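## Task

Using only this hand, rotate the wooden die that sits loose on the upward-facing palm until its four-pip face points up; any heading about the vertical is fine, and the goal picture is just one valid example. The hand includes the wrist camera, the camera's post and the arm's final link. The task fails if the die contacts anything outside the hand or leaves it. To finish, the die must rest motionless for a moment on the palm or fingers without contacting the wrist, camera or post, with the palm aimed straight upward and no hand motor showing "moving" or "overload" or building up toward a shutdown (a motor that was dead from the first reading is excused). Then declare it done. The hand is opened automatically at that point, and the die must still sit four-up on the open hand; anything kept in place only by the robot does not count.

## Robot and tools

Robot: one six-joint UR-type arm carrying a 16-motor right hand with index, middle, ring and thumb. Each control step is 1/30 s. Arm motion trails commands by about 0.17 s.

Frames. Scene frame: origin on the table top below the arm base, +z up, +y to the left when facing along +x. Results give the hand point position in metres and orientation as quaternion wxyz in this frame. The hand point sits in front of the palm where thumb tip meets index and middle tips. Its own axes: +z runs along straight fingers toward the tips, +x crosses the palm away from the thumb, +y points out of the palm face (palm surface at y = -0.062 m). Palm facing straight up means hand-point +y aligned with scene +z. A fixed mast sits at x +0.05 to +0.10, z -0.16 to -0.11, reaching to y = +0.06 m; it can hit the die.

execute_actions(actions, pictures). actions holds zero or one item. Empty list: just report state. {"rows": [...], "steps": n}: 1 to 15 rows, n at most 15 (default 15); one row per step, the last row repeated to fill. {"steps": n} with no rows: wait until n steps (max 300) have passed since the previous result, reply time included. pictures (true/false) controls camera images.

Row layout, 24 numbers, each in [-1, 1]: dx, dy, dz, rx, ry, rz, index_mcp, index_abd, index_pip, index_dip, middle_mcp, middle_abd, middle_pip, middle_dip, ring_mcp, ring_abd, ring_pip, ring_dip, thumb_cmc, thumb_axl, thumb_mcp, thumb_ipl, current_limit, speed.

First six: an offset, not a pose, expressed along the hand point's own axes. It is counted from the hand point pose in the most recent result that reports it; before any such result in the scene, and for a second or later call in one reply, it is counted from where the robot stands when the action begins. Every row uses that same base, so rows are not cumulative, and all-zero offsets pull the arm back to the base rather than holding still. Scale: 1.0 equals 0.6 m or 180 degrees; rx, ry, rz form a single rotation vector. Each step the command is clipped to lie within 100 mm and 16 degrees of the measured pose.

Next sixteen: absolute hinge goals, linear between stops. Brackets give (degrees at +1, degrees at -1; value that is straight). Fingers: _mcp (-18, +128; +0.75), more negative curls toward the palm; _abd (-60, +60; +0.00), more negative swings away from the thumb; _pip (-29, +108; +0.58); _dip (-21, +117; +0.70). Thumb: thumb_cmc (-20, +120; +0.71), negative brings the thumb from beside the palm to in front; thumb_axl (-27, +140; +0.68) rolls it about its length; thumb_mcp (-69, +109; +0.23) and thumb_ipl (-77, +108; +0.17) bend it, toward hand +z when thumb_axl is straight, and in the thumb_cmc-negative direction when thumb_axl is near -0.40.

current_limit: motor current cap, -1 gives 0 mA, +1 gives 550 mA, floor 11 mA; low values also slow hinges and may leave a finger unable to lift. speed: set-point rate is (speed + 1) / 2 times 5.9 rad/s, floor 0.001 of that. Initial values +0.4 and -0.6; the last sent values persist.

move(target, speed, stop_force): target is one 24-number row with the same offset rule; the hand numbers go out at the start. speed in m/s, 0.002 to 0.5, default 0.25; rotation up to twice that in rad/s. Path lasts 0.5 to 10 s and ignores obstacles. stop_force in N, 9 to 40, optional, refused before 0.2 s of scene time; ends the path on extra push along the target line and backs off two steps. Omit it when leaving a contact. The result adds a move: line with the ending (done, off_target, moving, held, fault, contact) and limits (paced = pose clipped, held = some steps blocked) plus distance from target.

wait(seconds): 0 to 10 s, sends nothing new. zoom_image(camera, region): camera is one of cam_head_left, cam_head_right, cam_high, cam_low, cam_wrist (all 504x504); region [x0, y0, x1, y1] in pixels, top-left origin, max 504 by 504. show_instructions shows the goal picture. read_manual gives licence text. finished_scene(scene) ends scene 1 or 2 and grades it; call it only once the die is settled correctly.

Results: pose, velocities, Hand target line, joint positions and torques, Wrist force and Wrist torque in hand point axes (offset up to about 4 N, noise, saturates near 50 N). Per motor: hand_goal, hand_measured, hand_current_ma (positive pushes toward -1), hand_state (moving, goal, blocked, overload), hand_current_limit, hand_speed. "pose unreachable" and HELD mean the clearance check changed or dropped commands.

Avoid: letting the die fall, touch anything outside the hand, or be knocked off the table; fingers held at 495 mA or more (5 s of that shuts a motor off for 10 s); torque or 150 N force faults, which stop the arm for 10 s and drop later calls; hard pushes and slams; overheating (MOTOR HOT at 70 °C, brake stop at 85 °C). The die can occasionally be nudged by an outside push.

Each tool is called by a JSON object that holds its "api" and its "payload", one argument or row to a line.

Reference images:

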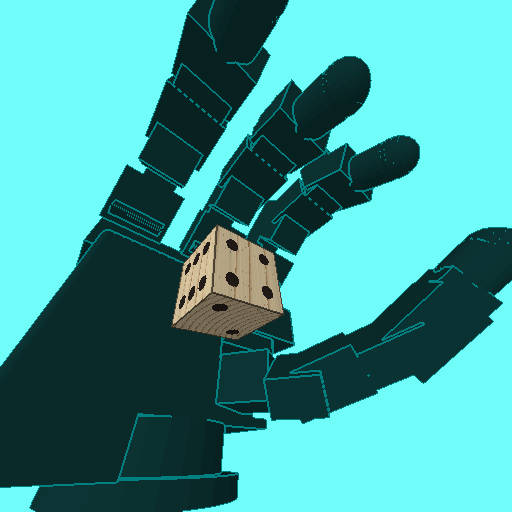

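## Session

{"api": "execute_actions", "payload": {
  "actions": []
}}

Scene clock: 0.00 s of 4800.00 s.
end_effector_position=(+0.6089, +0.0913, +0.4292) hand_goal=(+0.046, +0.000, -0.008, +0.280, +0.046, +0.000, -0.008, +0.280, +0.046, +0.000, -0.008, +0.280, -0.104, +0.266, +0.032, -0.018) hand_measured=(+0.062, +0.000, -0.006, +0.282, +0.064, +0.000, -0.006, +0.282, +0.060, +0.000, -0.006, +0.282, -0.090, +0.270, +0.034, -0.016) hand_current_ma=(+91, +0, +14, +13, +93, +0, +13, +14, +81, +0, +13, +14, +72, +24, +12, +13) hand_state=(goal, goal, goal, goal, goal, goal, goal, goal, goal, goal, goal, goal, goal, goal, goal, goal) hand_current_limit=0.40 hand_speed=-0.60 end_effector_quat_wxyz=(+0.495, +0.439, +0.543, +0.518) end_effector_velocity=(-0.000, +0.000, +0.000) end_effector_angular_velocity=(-0.000, +0.000, +0.000)
Joint positions: [-0.14  -1.183  2.189 -4.166 -1.292 -0.073]
Joint velocities: [ 0. -0. -0.  0.  0. -0.]
Joint torques (N m, as the arm reports them, + toward a larger angle): no reading
Wrist force (N, on the end effector, along its own x y z axes, offset not removed): no reading
Wrist torque (N m, same axes, about the end effector's origin, offset not removed): no reading
Hand target: +0.609, +0.091, +0.429; +0.495, +0.439, +0.543, +0.518

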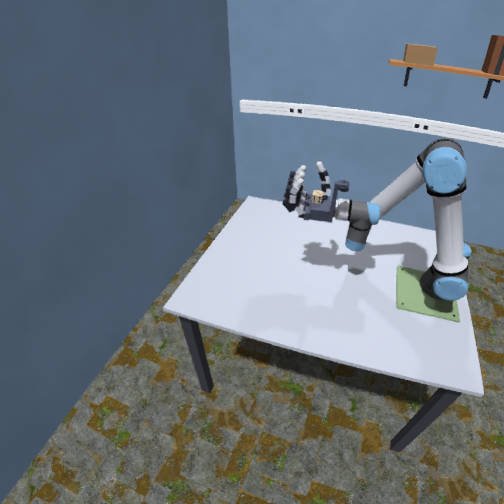

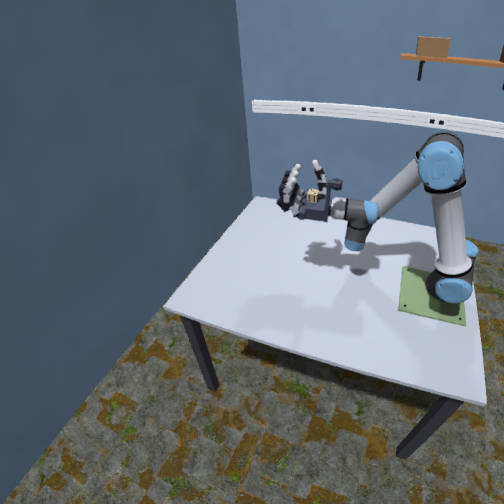

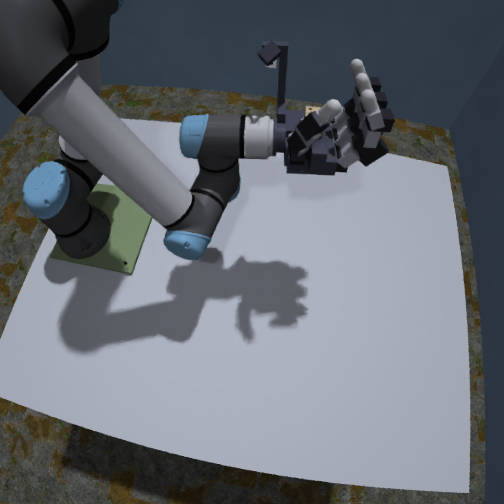

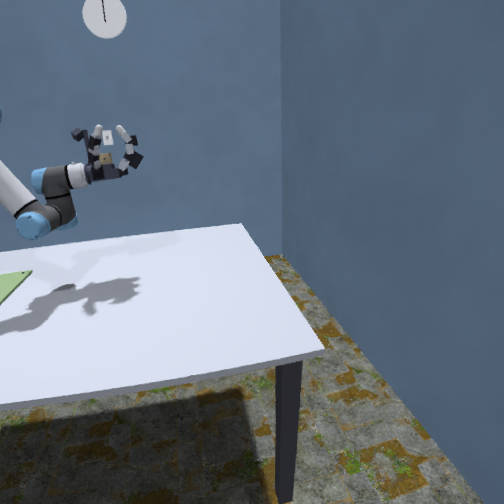

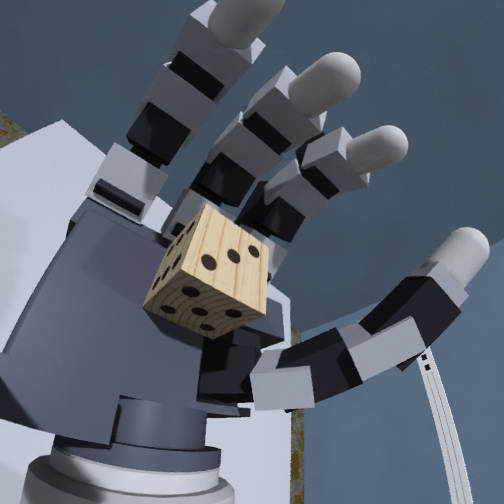

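{"api": "move", "payload": {
  "target": [0,0,0,0.13,0,0,0.75,0,-0.4,0.2,0.75,0,-0.4,0.2,0.75,0,-0.4,0.2,0.2,0.266,0.1,0.0,0.4,-0.3],
  "speed": 0.2
}}

Scene clock: 3.57 s of 4800.00 s.
end_effector_position=(+0.6089, +0.0913, +0.4293) hand_goal=(+0.750, +0.000, -0.400, +0.200, +0.750, +0.000, -0.400, +0.200, +0.750, +0.000, -0.400, +0.200, +0.200, +0.266, +0.100, +0.000) hand_measured=(+0.758, +0.000, -0.396, +0.202, +0.760, +0.000, -0.396, +0.202, +0.758, +0.000, -0.396, +0.202, +0.208, +0.270, +0.100, -0.002) hand_current_ma=(+48, +0, +23, +13, +52, +0, +22, +14, +45, +0, +20, +14, +38, +21, -4, -15) hand_state=(goal, goal, goal, goal, goal, goal, goal, goal, goal, goal, goal, goal, goal, goal, goal, goal) hand_current_limit=0.40 hand_speed=-0.30 end_effector_quat_wxyz=(+0.396, +0.530, +0.636, +0.398) end_effector_velocity=(+0.001, -0.000, -0.000) end_effector_angular_velocity=(-0.001, +0.015, -0.001)
Joint positions: [-0.132 -1.53   2.246 -3.459 -1.351 -0.176]
Joint velocities: [ 0.001 -0.009 -0.004  0.027 -0.003 -0.002]
Joint torques (N m, as the arm reports them, + toward a larger angle): [  8.75 -28.45 -25.32  -1.8   -1.43  -1.73]
Wrist force (N, on the end effector, along its own x y z axes, offset not removed): [1.3 -2.5 -3.3]
Wrist torque (N m, same axes, about the end effector's origin, offset not removed): [-0.15 -0.02 0.00]
Hand target: +0.609, +0.091, +0.429; +0.396, +0.530, +0.636, +0.397
Off the commanded pose: 0.000 m, 0 deg.
move: done

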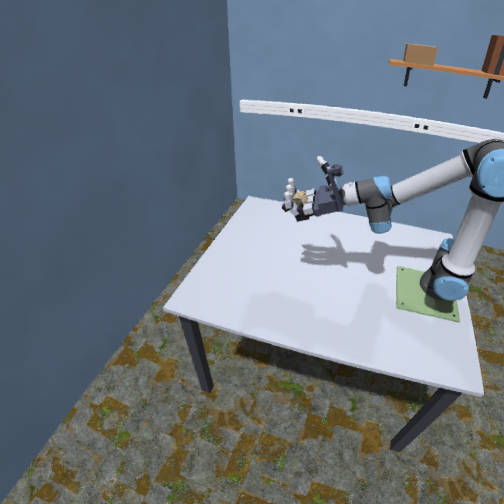

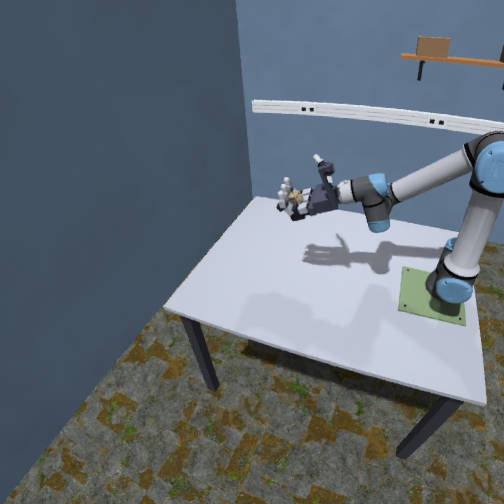

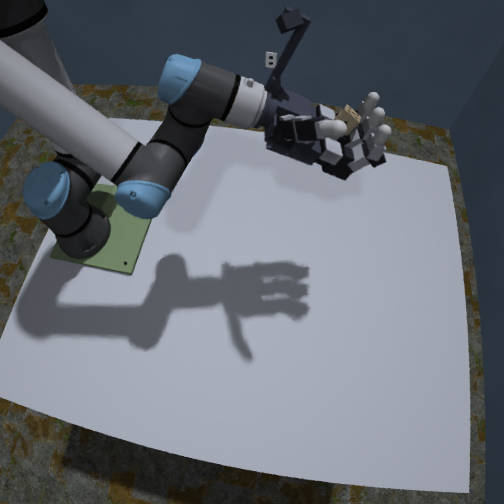

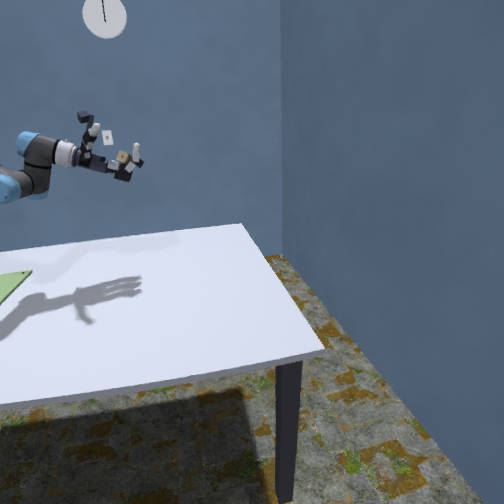

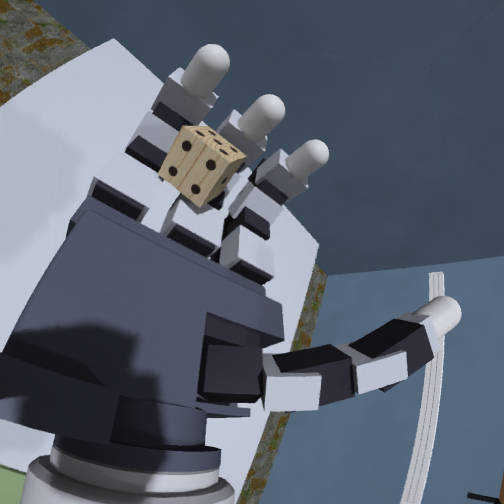

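{"api": "zoom_image", "payload": {
  "camera": "cam_wrist",
  "region": [110,60,330,280]
}}

{"api": "zoom_image", "payload": {
  "camera": "cam_high",
  "region": [290,60,420,190]
}}

Region (110, 60, 330, 280) of cam_wrist's 504x504 image, scaled by 2.291, with more detail than that image has.

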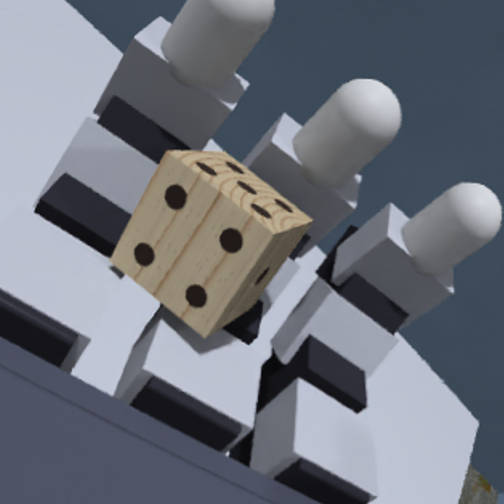

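Region (290, 60, 420, 190) of cam_high's 504x504 image, scaled by 3.877, with more detail than that image has.

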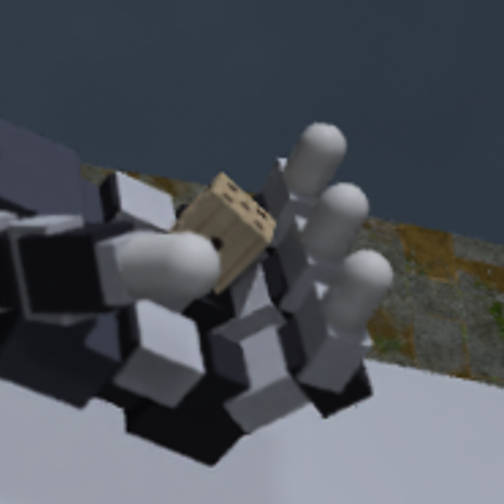

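{"api": "move", "payload": {
  "target": [0,0,0,0.14,0,0,0.75,-0.05,-0.15,-0.3,0.75,0,-0.15,-0.3,0.75,0.1,-0.15,-0.3,0.2,0.266,0.1,0.0,0.4,-0.5],
  "speed": 0.1
}}

{"api": "zoom_image", "payload": {
  "camera": "cam_wrist",
  "region": [60,0,400,340]
}}

{"api": "zoom_image", "payload": {
  "camera": "cam_low",
  "region": [40,80,200,240]
}}

Scene clock: 8.07 s of 4800.00 s.
end_effector_position=(+0.6089, +0.0913, +0.4294) hand_goal=(+0.750, -0.050, -0.150, -0.300, +0.750, +0.000, -0.150, -0.300, +0.750, +0.100, -0.150, -0.300, +0.200, +0.266, +0.100, +0.000) hand_measured=(+0.760, -0.046, -0.150, -0.298, +0.760, +0.000, -0.150, -0.296, +0.758, +0.096, -0.150, -0.296, +0.208, +0.270, +0.100, -0.002) hand_current_ma=(+49, +14, +1, +15, +57, +0, +1, +16, +46, -22, +2, +16, +38, +21, -4, -15) hand_state=(goal, goal, goal, goal, goal, goal, goal, goal, goal, goal, goal, goal, goal, goal, goal, goal) hand_current_limit=0.40 hand_speed=-0.50 end_effector_quat_wxyz=(+0.271, +0.603, +0.707, +0.250) end_effector_velocity=(+0.000, -0.001, -0.000) end_effector_angular_velocity=(-0.001, +0.012, -0.002)
Joint positions: [-0.093 -1.722  2.047 -2.637 -1.473 -0.223]
Joint velocities: [ 0.    -0.    -0.008  0.02  -0.003 -0.   ]
Joint torques (N m, as the arm reports them, + toward a larger angle): [  7.79 -24.32 -30.19  -2.07  -1.45  -1.77]
Wrist force (N, on the end effector, along its own x y z axes, offset not removed): [-0.6 -4.4 -3.8]
Wrist torque (N m, same axes, about the end effector's origin, offset not removed): [-0.19 0.16 -0.04]
Hand target: +0.609, +0.091, +0.429; +0.271, +0.603, +0.708, +0.249
Off the commanded pose: 0.000 m, 0 deg.
move: done

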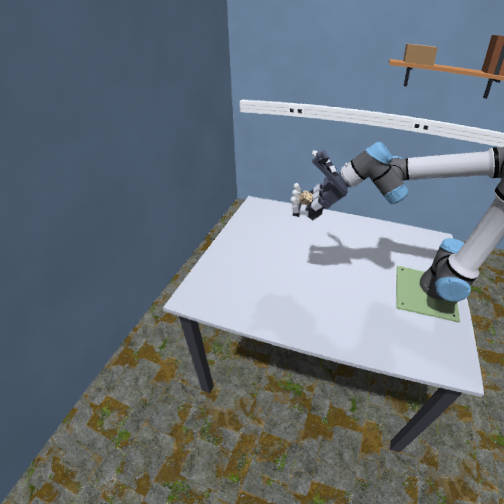

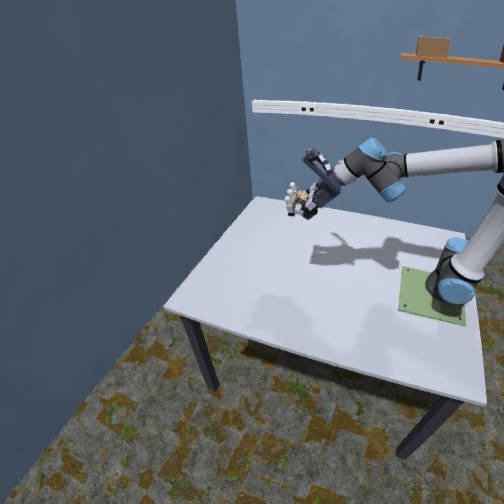

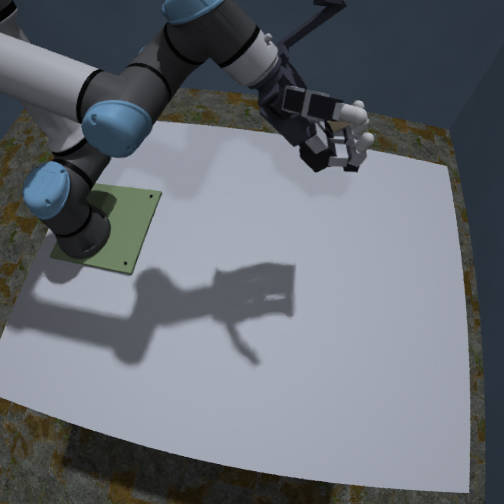

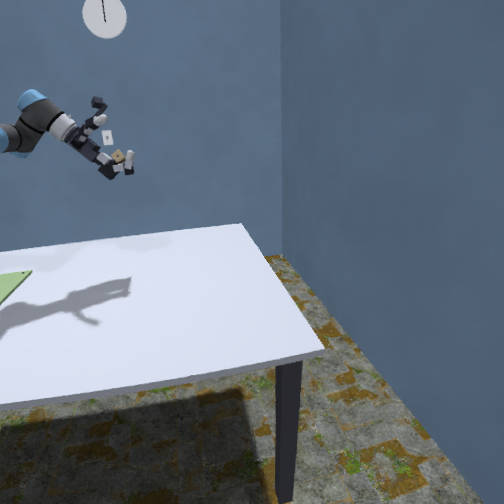

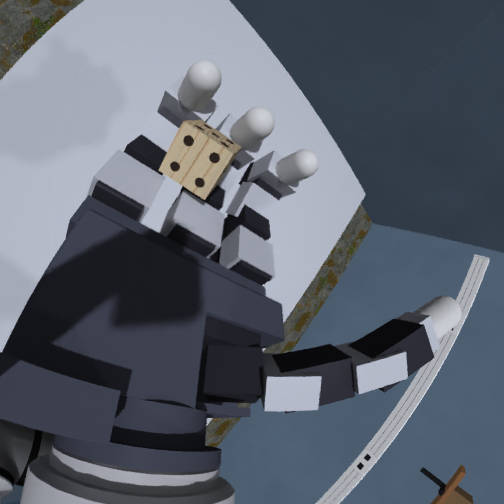

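Region (60, 0, 400, 340) of cam_wrist's 504x504 image, scaled by 1.482, with more detail than that image has.

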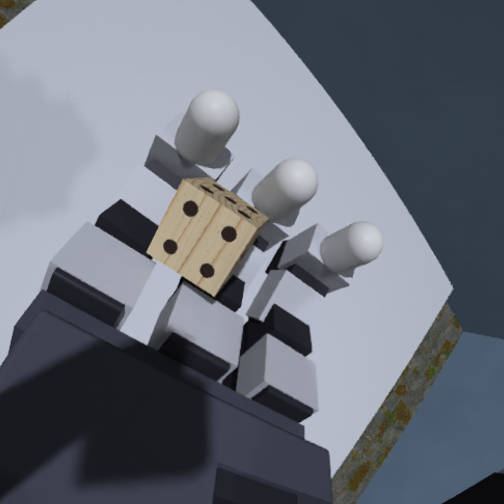

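Region (40, 80, 200, 240) of cam_low's 504x504 image, scaled by 3.150, with more detail than that image has.

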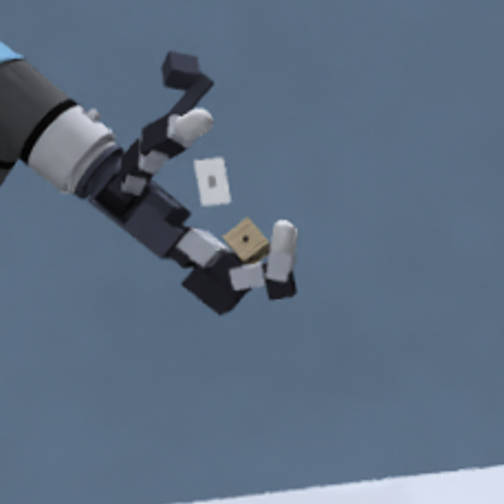

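{"api": "move", "payload": {
  "target": [0,0,0,0.05,0,0,0.75,-0.05,-0.2,0.15,0.75,0,-0.2,0.15,0.75,0.1,-0.2,0.15,0.2,0.266,0.1,0.0,0.4,-0.8],
  "speed": 0.05
}}

{"api": "zoom_image", "payload": {
  "camera": "cam_wrist",
  "region": [60,0,400,340]
}}

{"api": "zoom_image", "payload": {
  "camera": "cam_low",
  "region": [40,80,200,240]
}}

Scene clock: 11.27 s of 4800.00 s.
end_effector_position=(+0.6089, +0.0913, +0.4294) hand_goal=(+0.750, -0.050, -0.200, +0.150, +0.750, +0.000, -0.200, +0.150, +0.750, +0.100, -0.200, +0.150, +0.200, +0.266, +0.100, +0.000) hand_measured=(+0.760, -0.046, -0.190, +0.148, +0.760, +0.000, -0.190, +0.148, +0.758, +0.096, -0.190, +0.148, +0.208, +0.270, +0.098, -0.002) hand_current_ma=(+49, +14, +47, -12, +57, +0, +47, -12, +46, -22, +46, -13, +38, +21, -8, -15) hand_state=(goal, goal, goal, goal, goal, goal, goal, goal, goal, goal, goal, goal, goal, goal, goal, goal) hand_current_limit=0.40 hand_speed=-0.80 end_effector_quat_wxyz=(+0.223, +0.622, +0.725, +0.194) end_effector_velocity=(-0.000, +0.000, -0.000) end_effector_angular_velocity=(-0.001, +0.012, -0.001)
Joint positions: [-0.075 -1.723  1.931 -2.368 -1.518 -0.22 ]
Joint velocities: [ 0.001  0.001 -0.009  0.02  -0.003  0.001]
Joint torques (N m, as the arm reports them, + toward a larger angle): [  8.51  -8.79 -31.7   -2.01  -1.48   1.33]
Wrist force (N, on the end effector, along its own x y z axes, offset not removed): [-0.3 -2.2 -2.7]
Wrist torque (N m, same axes, about the end effector's origin, offset not removed): [-0.13 0.16 -0.13]
Hand target: +0.609, +0.091, +0.429; +0.223, +0.622, +0.725, +0.194
Off the commanded pose: 0.000 m, 0 deg.
move: done

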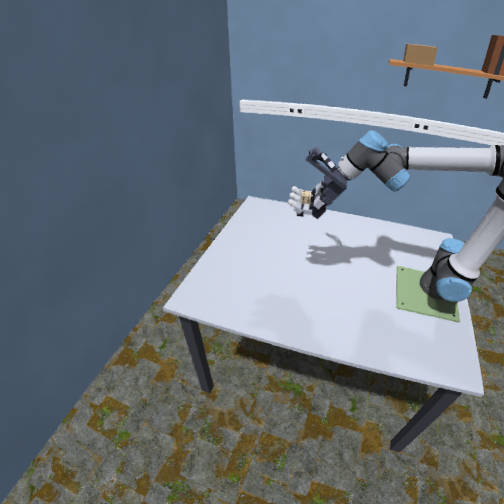

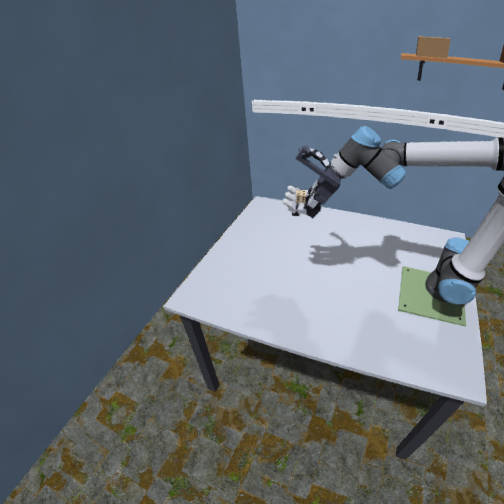

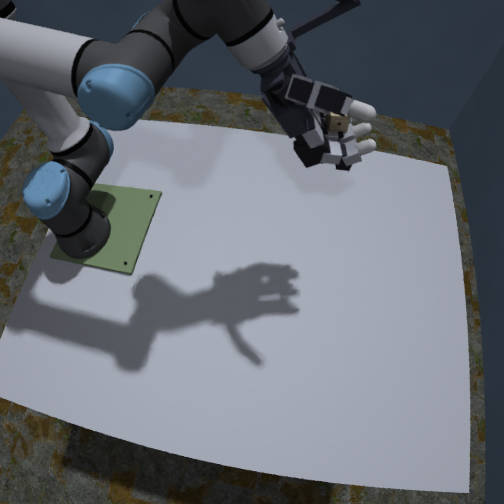

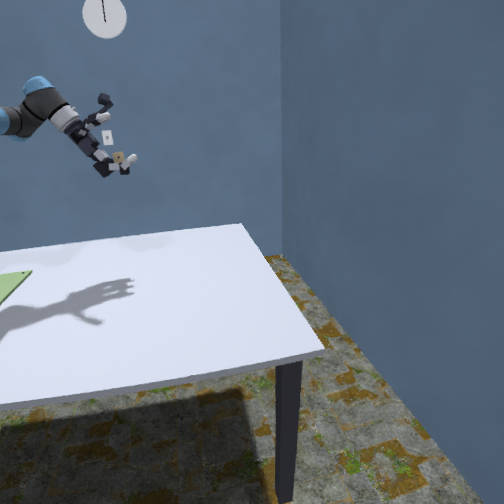

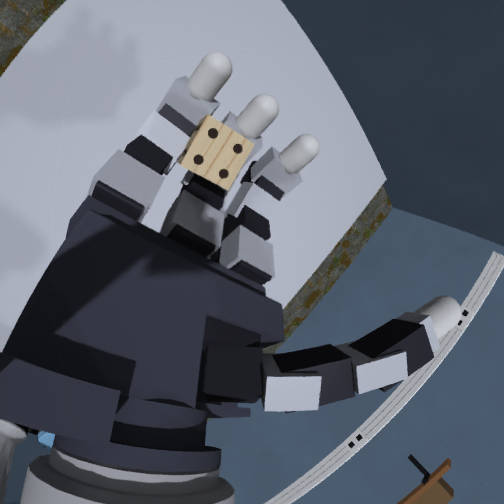

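Region (60, 0, 400, 340) of cam_wrist's 504x504 image, scaled by 1.482, with more detail than that image has.

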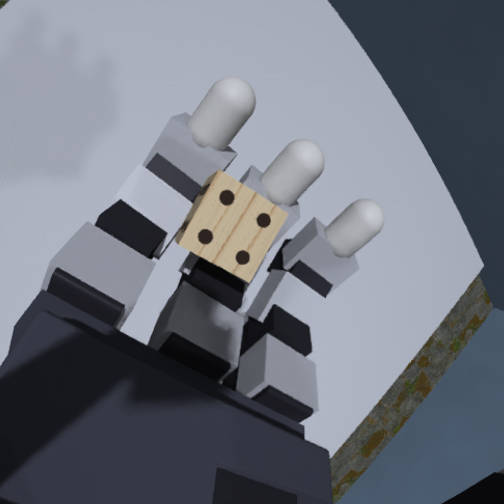

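Region (40, 80, 200, 240) of cam_low's 504x504 image, scaled by 3.150, with more detail than that image has.

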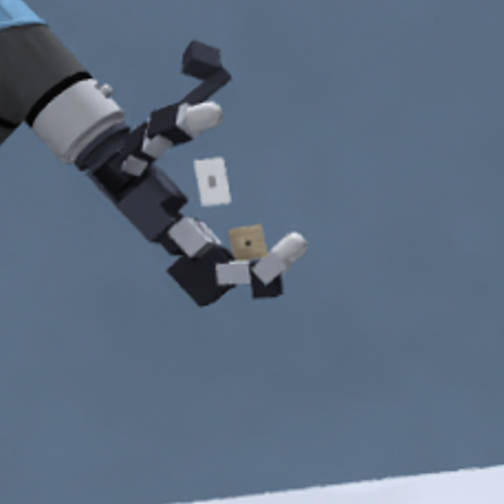

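{"api": "move", "payload": {
  "target": [0,0,0,-0.16,0,0,0.75,-0.05,0.2,0.15,0.75,0,0.2,0.15,0.75,0.1,0.2,0.15,0.2,0.266,0.1,0.0,0.4,-0.91],
  "speed": 0.15
}}

{"api": "zoom_image", "payload": {
  "camera": "cam_low",
  "region": [40,80,200,240]
}}

Scene clock: 14.47 s of 4800.00 s.
end_effector_position=(+0.6088, +0.0913, +0.4293) hand_goal=(+0.750, -0.050, +0.200, +0.150, +0.750, +0.000, +0.200, +0.150, +0.750, +0.100, +0.200, +0.150, +0.200, +0.266, +0.100, +0.000) hand_measured=(+0.760, -0.046, +0.200, +0.148, +0.760, +0.000, +0.200, +0.148, +0.758, +0.096, +0.200, +0.148, +0.208, +0.270, +0.098, -0.002) hand_current_ma=(+49, +14, +2, -12, +58, +0, +4, -12, +47, -22, +4, -13, +38, +21, -8, -15) hand_state=(goal, goal, goal, goal, goal, goal, goal, goal, goal, goal, goal, goal, goal, goal, goal, goal) hand_current_limit=0.40 hand_speed=-0.91 end_effector_quat_wxyz=(+0.371, +0.547, +0.654, +0.368) end_effector_velocity=(+0.000, +0.000, +0.000) end_effector_angular_velocity=(+0.002, -0.013, +0.000)
Joint positions: [-0.126 -1.595  2.224 -3.279 -1.374 -0.193]
Joint velocities: [-0.     0.01   0.003 -0.026  0.002  0.003]
Joint torques (N m, as the arm reports them, + toward a larger angle): [ -7.55 -11.35 -14.75  -4.43   1.93   1.25]
Wrist force (N, on the end effector, along its own x y z axes, offset not removed): [-0.7 -2.9 -1.4]
Wrist torque (N m, same axes, about the end effector's origin, offset not removed): [-0.11 0.17 -0.26]
Hand target: +0.609, +0.091, +0.429; +0.371, +0.547, +0.654, +0.368
Off the commanded pose: 0.000 m, 0 deg.
move: done

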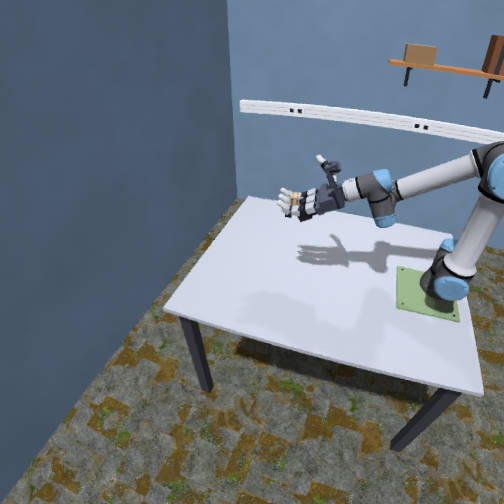

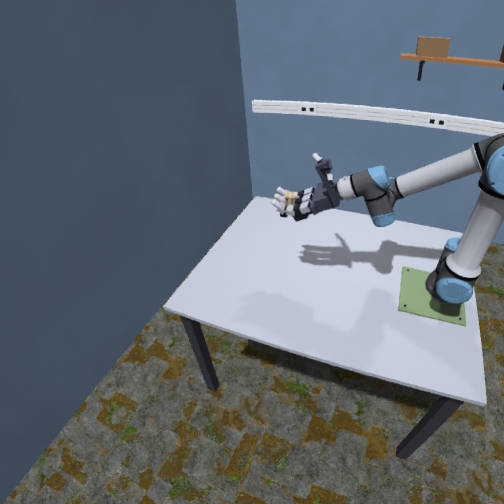

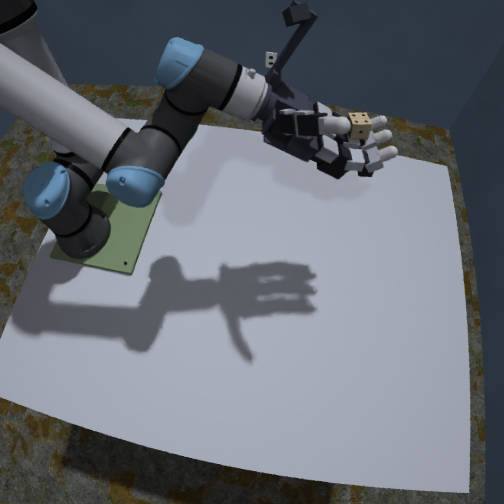

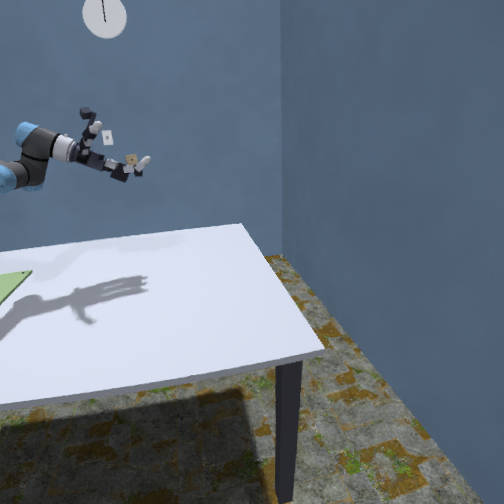

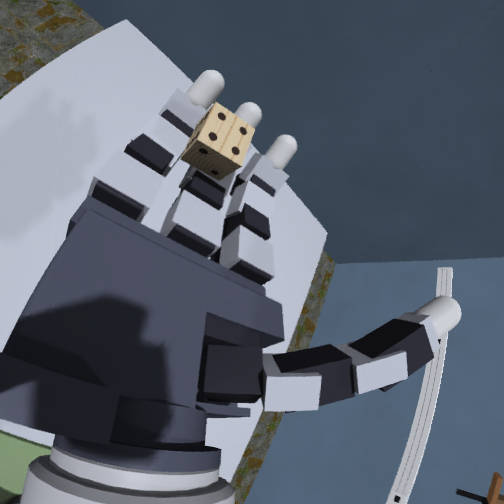

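Region (40, 80, 200, 240) of cam_low's 504x504 image, scaled by 3.150, with more detail than that image has.

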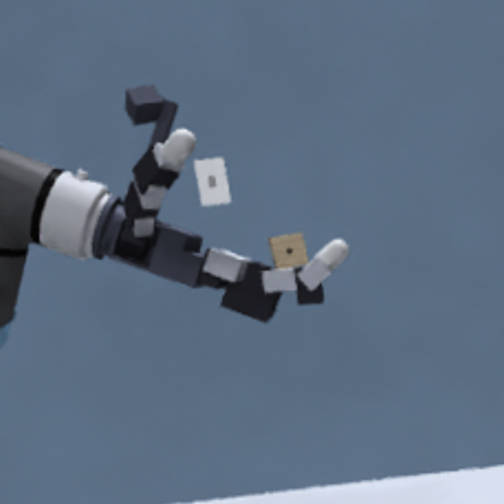

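{"api": "move", "payload": {
  "target": [0,0,0,-0.16,0,0,0.75,-0.05,0.52,0.3,0.75,0,0.52,0.3,0.75,0.1,0.52,0.3,0.2,0.266,0.1,0.0,0.4,-0.92],
  "speed": 0.15
}}

{"api": "zoom_image", "payload": {
  "camera": "cam_low",
  "region": [40,80,200,240]
}}

Scene clock: 17.47 s of 4800.00 s.
end_effector_position=(+0.6087, +0.0913, +0.4291) hand_goal=(+0.750, -0.050, +0.520, +0.300, +0.750, +0.000, +0.520, +0.300, +0.750, +0.100, +0.520, +0.300, +0.200, +0.266, +0.100, +0.000) hand_measured=(+0.760, -0.048, +0.520, +0.298, +0.762, +0.000, +0.520, +0.298, +0.760, +0.096, +0.520, +0.298, +0.208, +0.270, +0.100, -0.002) hand_current_ma=(+57, +13, +2, -12, +69, +0, +4, -12, +56, -21, +4, -13, +38, +21, -5, -15) hand_state=(goal, goal, goal, goal, goal, goal, goal, goal, goal, goal, goal, goal, goal, goal, goal, goal) hand_current_limit=0.40 hand_speed=-0.92 end_effector_quat_wxyz=(+0.495, +0.438, +0.542, +0.518) end_effector_velocity=(+0.000, +0.001, +0.000) end_effector_angular_velocity=(+0.001, -0.011, +0.002)
Joint positions: [-0.14  -1.182  2.189 -4.168 -1.292 -0.073]
Joint velocities: [ 0.001  0.01  -0.006 -0.016 -0.     0.003]
Joint torques (N m, as the arm reports them, + toward a larger angle): [  9.46 -21.16 -21.73  -3.43   1.21   1.64]
Wrist force (N, on the end effector, along its own x y z axes, offset not removed): [3.5 -0.1 -0.6]
Wrist torque (N m, same axes, about the end effector's origin, offset not removed): [0.05 -0.26 0.38]
Hand target: +0.609, +0.091, +0.429; +0.495, +0.438, +0.542, +0.519
Off the commanded pose: 0.000 m, 0 deg.
move: done

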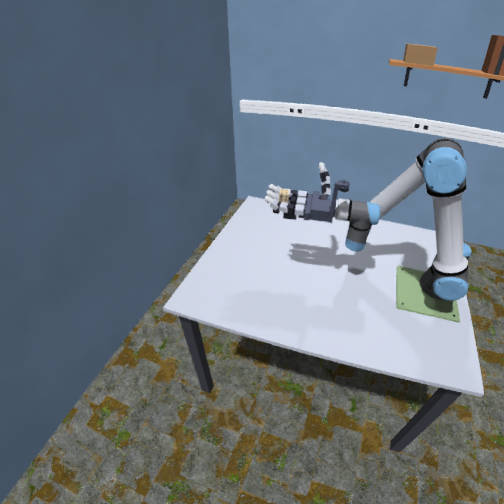

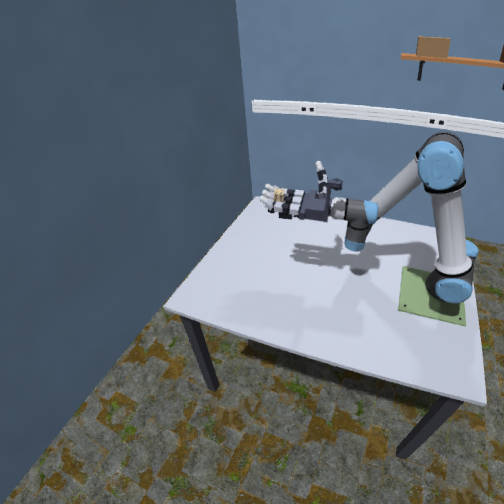

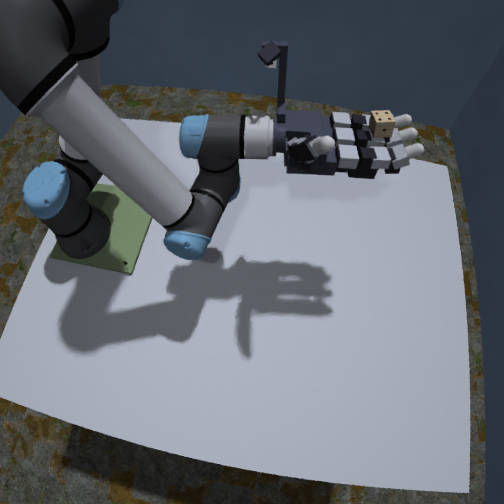

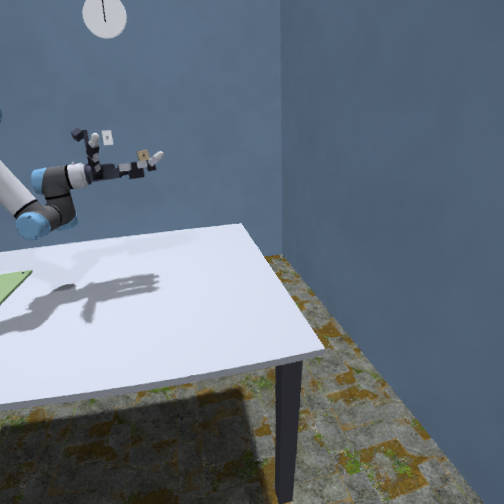

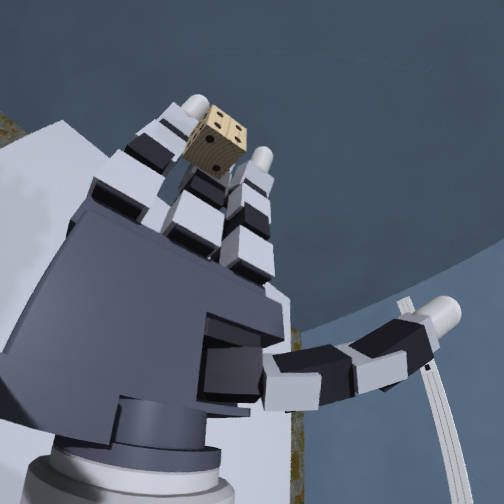

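Region (40, 80, 200, 240) of cam_low's 504x504 image, scaled by 3.150, with more detail than that image has.

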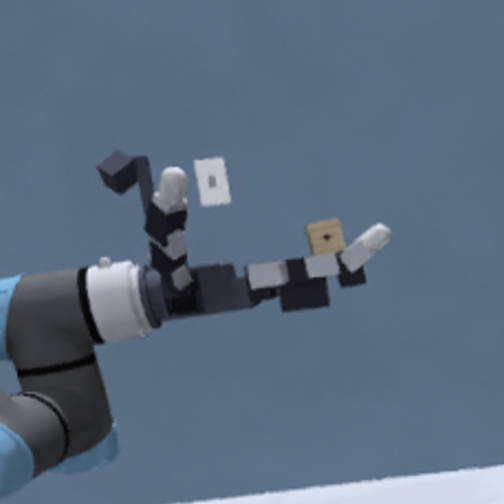

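{"api": "move", "payload": {
  "target": [0,0,0,0,0,0,0.75,-0.05,0.55,0.62,0.75,0,0.55,0.62,0.75,0.1,0.55,0.62,0.2,0.266,0.1,0.0,0.4,-0.8]
}}

Scene clock: 18.87 s of 4800.00 s.
end_effector_position=(+0.6087, +0.0913, +0.4291) hand_goal=(+0.750, -0.050, +0.550, +0.620, +0.750, +0.000, +0.550, +0.620, +0.750, +0.100, +0.550, +0.620, +0.200, +0.266, +0.100, +0.000) hand_measured=(+0.760, -0.048, +0.550, +0.618, +0.762, +0.000, +0.550, +0.618, +0.760, +0.096, +0.552, +0.618, +0.208, +0.270, +0.100, -0.002) hand_current_ma=(+58, +13, +3, -11, +69, +0, +5, -12, +60, -21, +5, -13, +38, +21, -5, -15) hand_state=(goal, goal, goal, goal, goal, goal, goal, goal, goal, goal, goal, goal, goal, goal, goal, goal) hand_current_limit=0.40 hand_speed=-0.80 end_effector_quat_wxyz=(+0.495, +0.438, +0.542, +0.518) end_effector_velocity=(+0.000, -0.000, -0.000) end_effector_angular_velocity=(+0.000, +0.001, -0.000)
Joint positions: [-0.14  -1.182  2.189 -4.168 -1.292 -0.073]
Joint velocities: [-0.    -0.     0.     0.001 -0.    -0.   ]
Joint torques (N m, as the arm reports them, + toward a larger angle): [ -4.59 -36.44  -8.06  -0.64  -1.11  -1.72]
Wrist force (N, on the end effector, along its own x y z axes, offset not removed): [-0.9 2.4 -1.9]
Wrist torque (N m, same axes, about the end effector's origin, offset not removed): [0.51 0.34 -0.15]
Hand target: +0.609, +0.091, +0.429; +0.495, +0.438, +0.542, +0.518
Off the commanded pose: 0.000 m, 0 deg.
move: done

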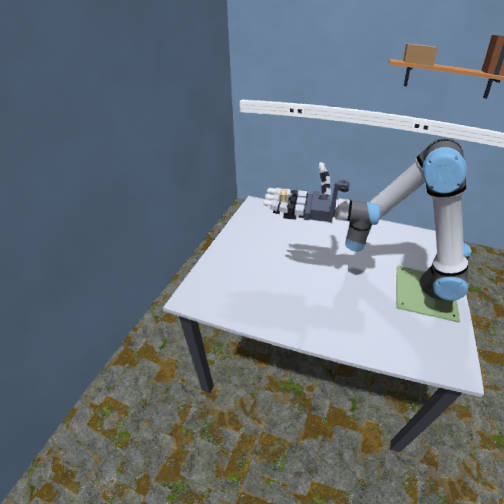

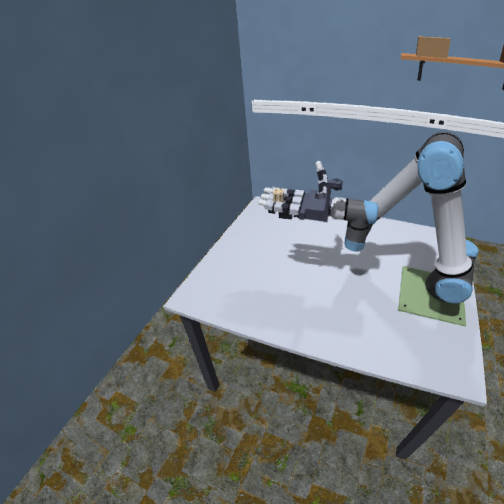

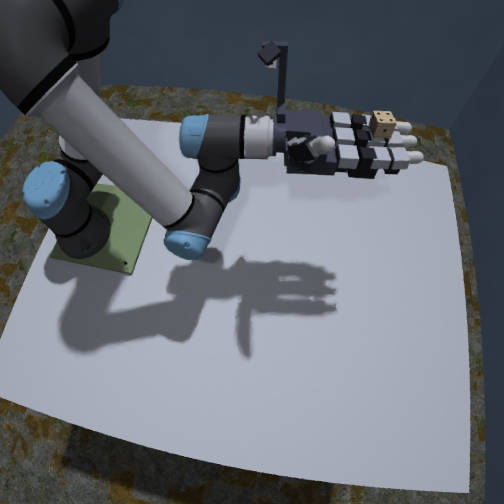

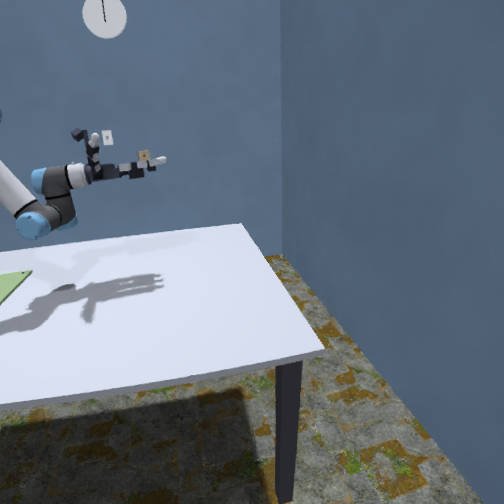

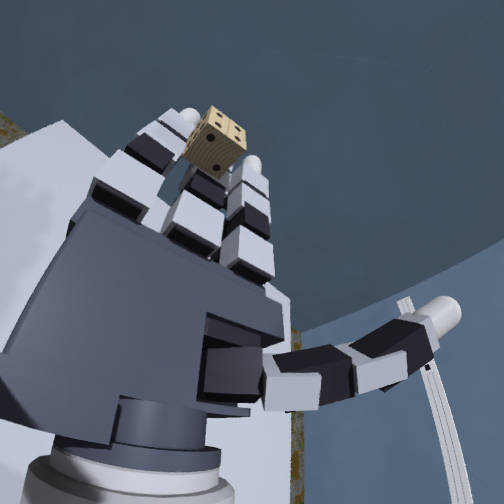

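{"api": "finished_scene", "payload": {
  "scene": 1
}}

The scene is finished: the task was done.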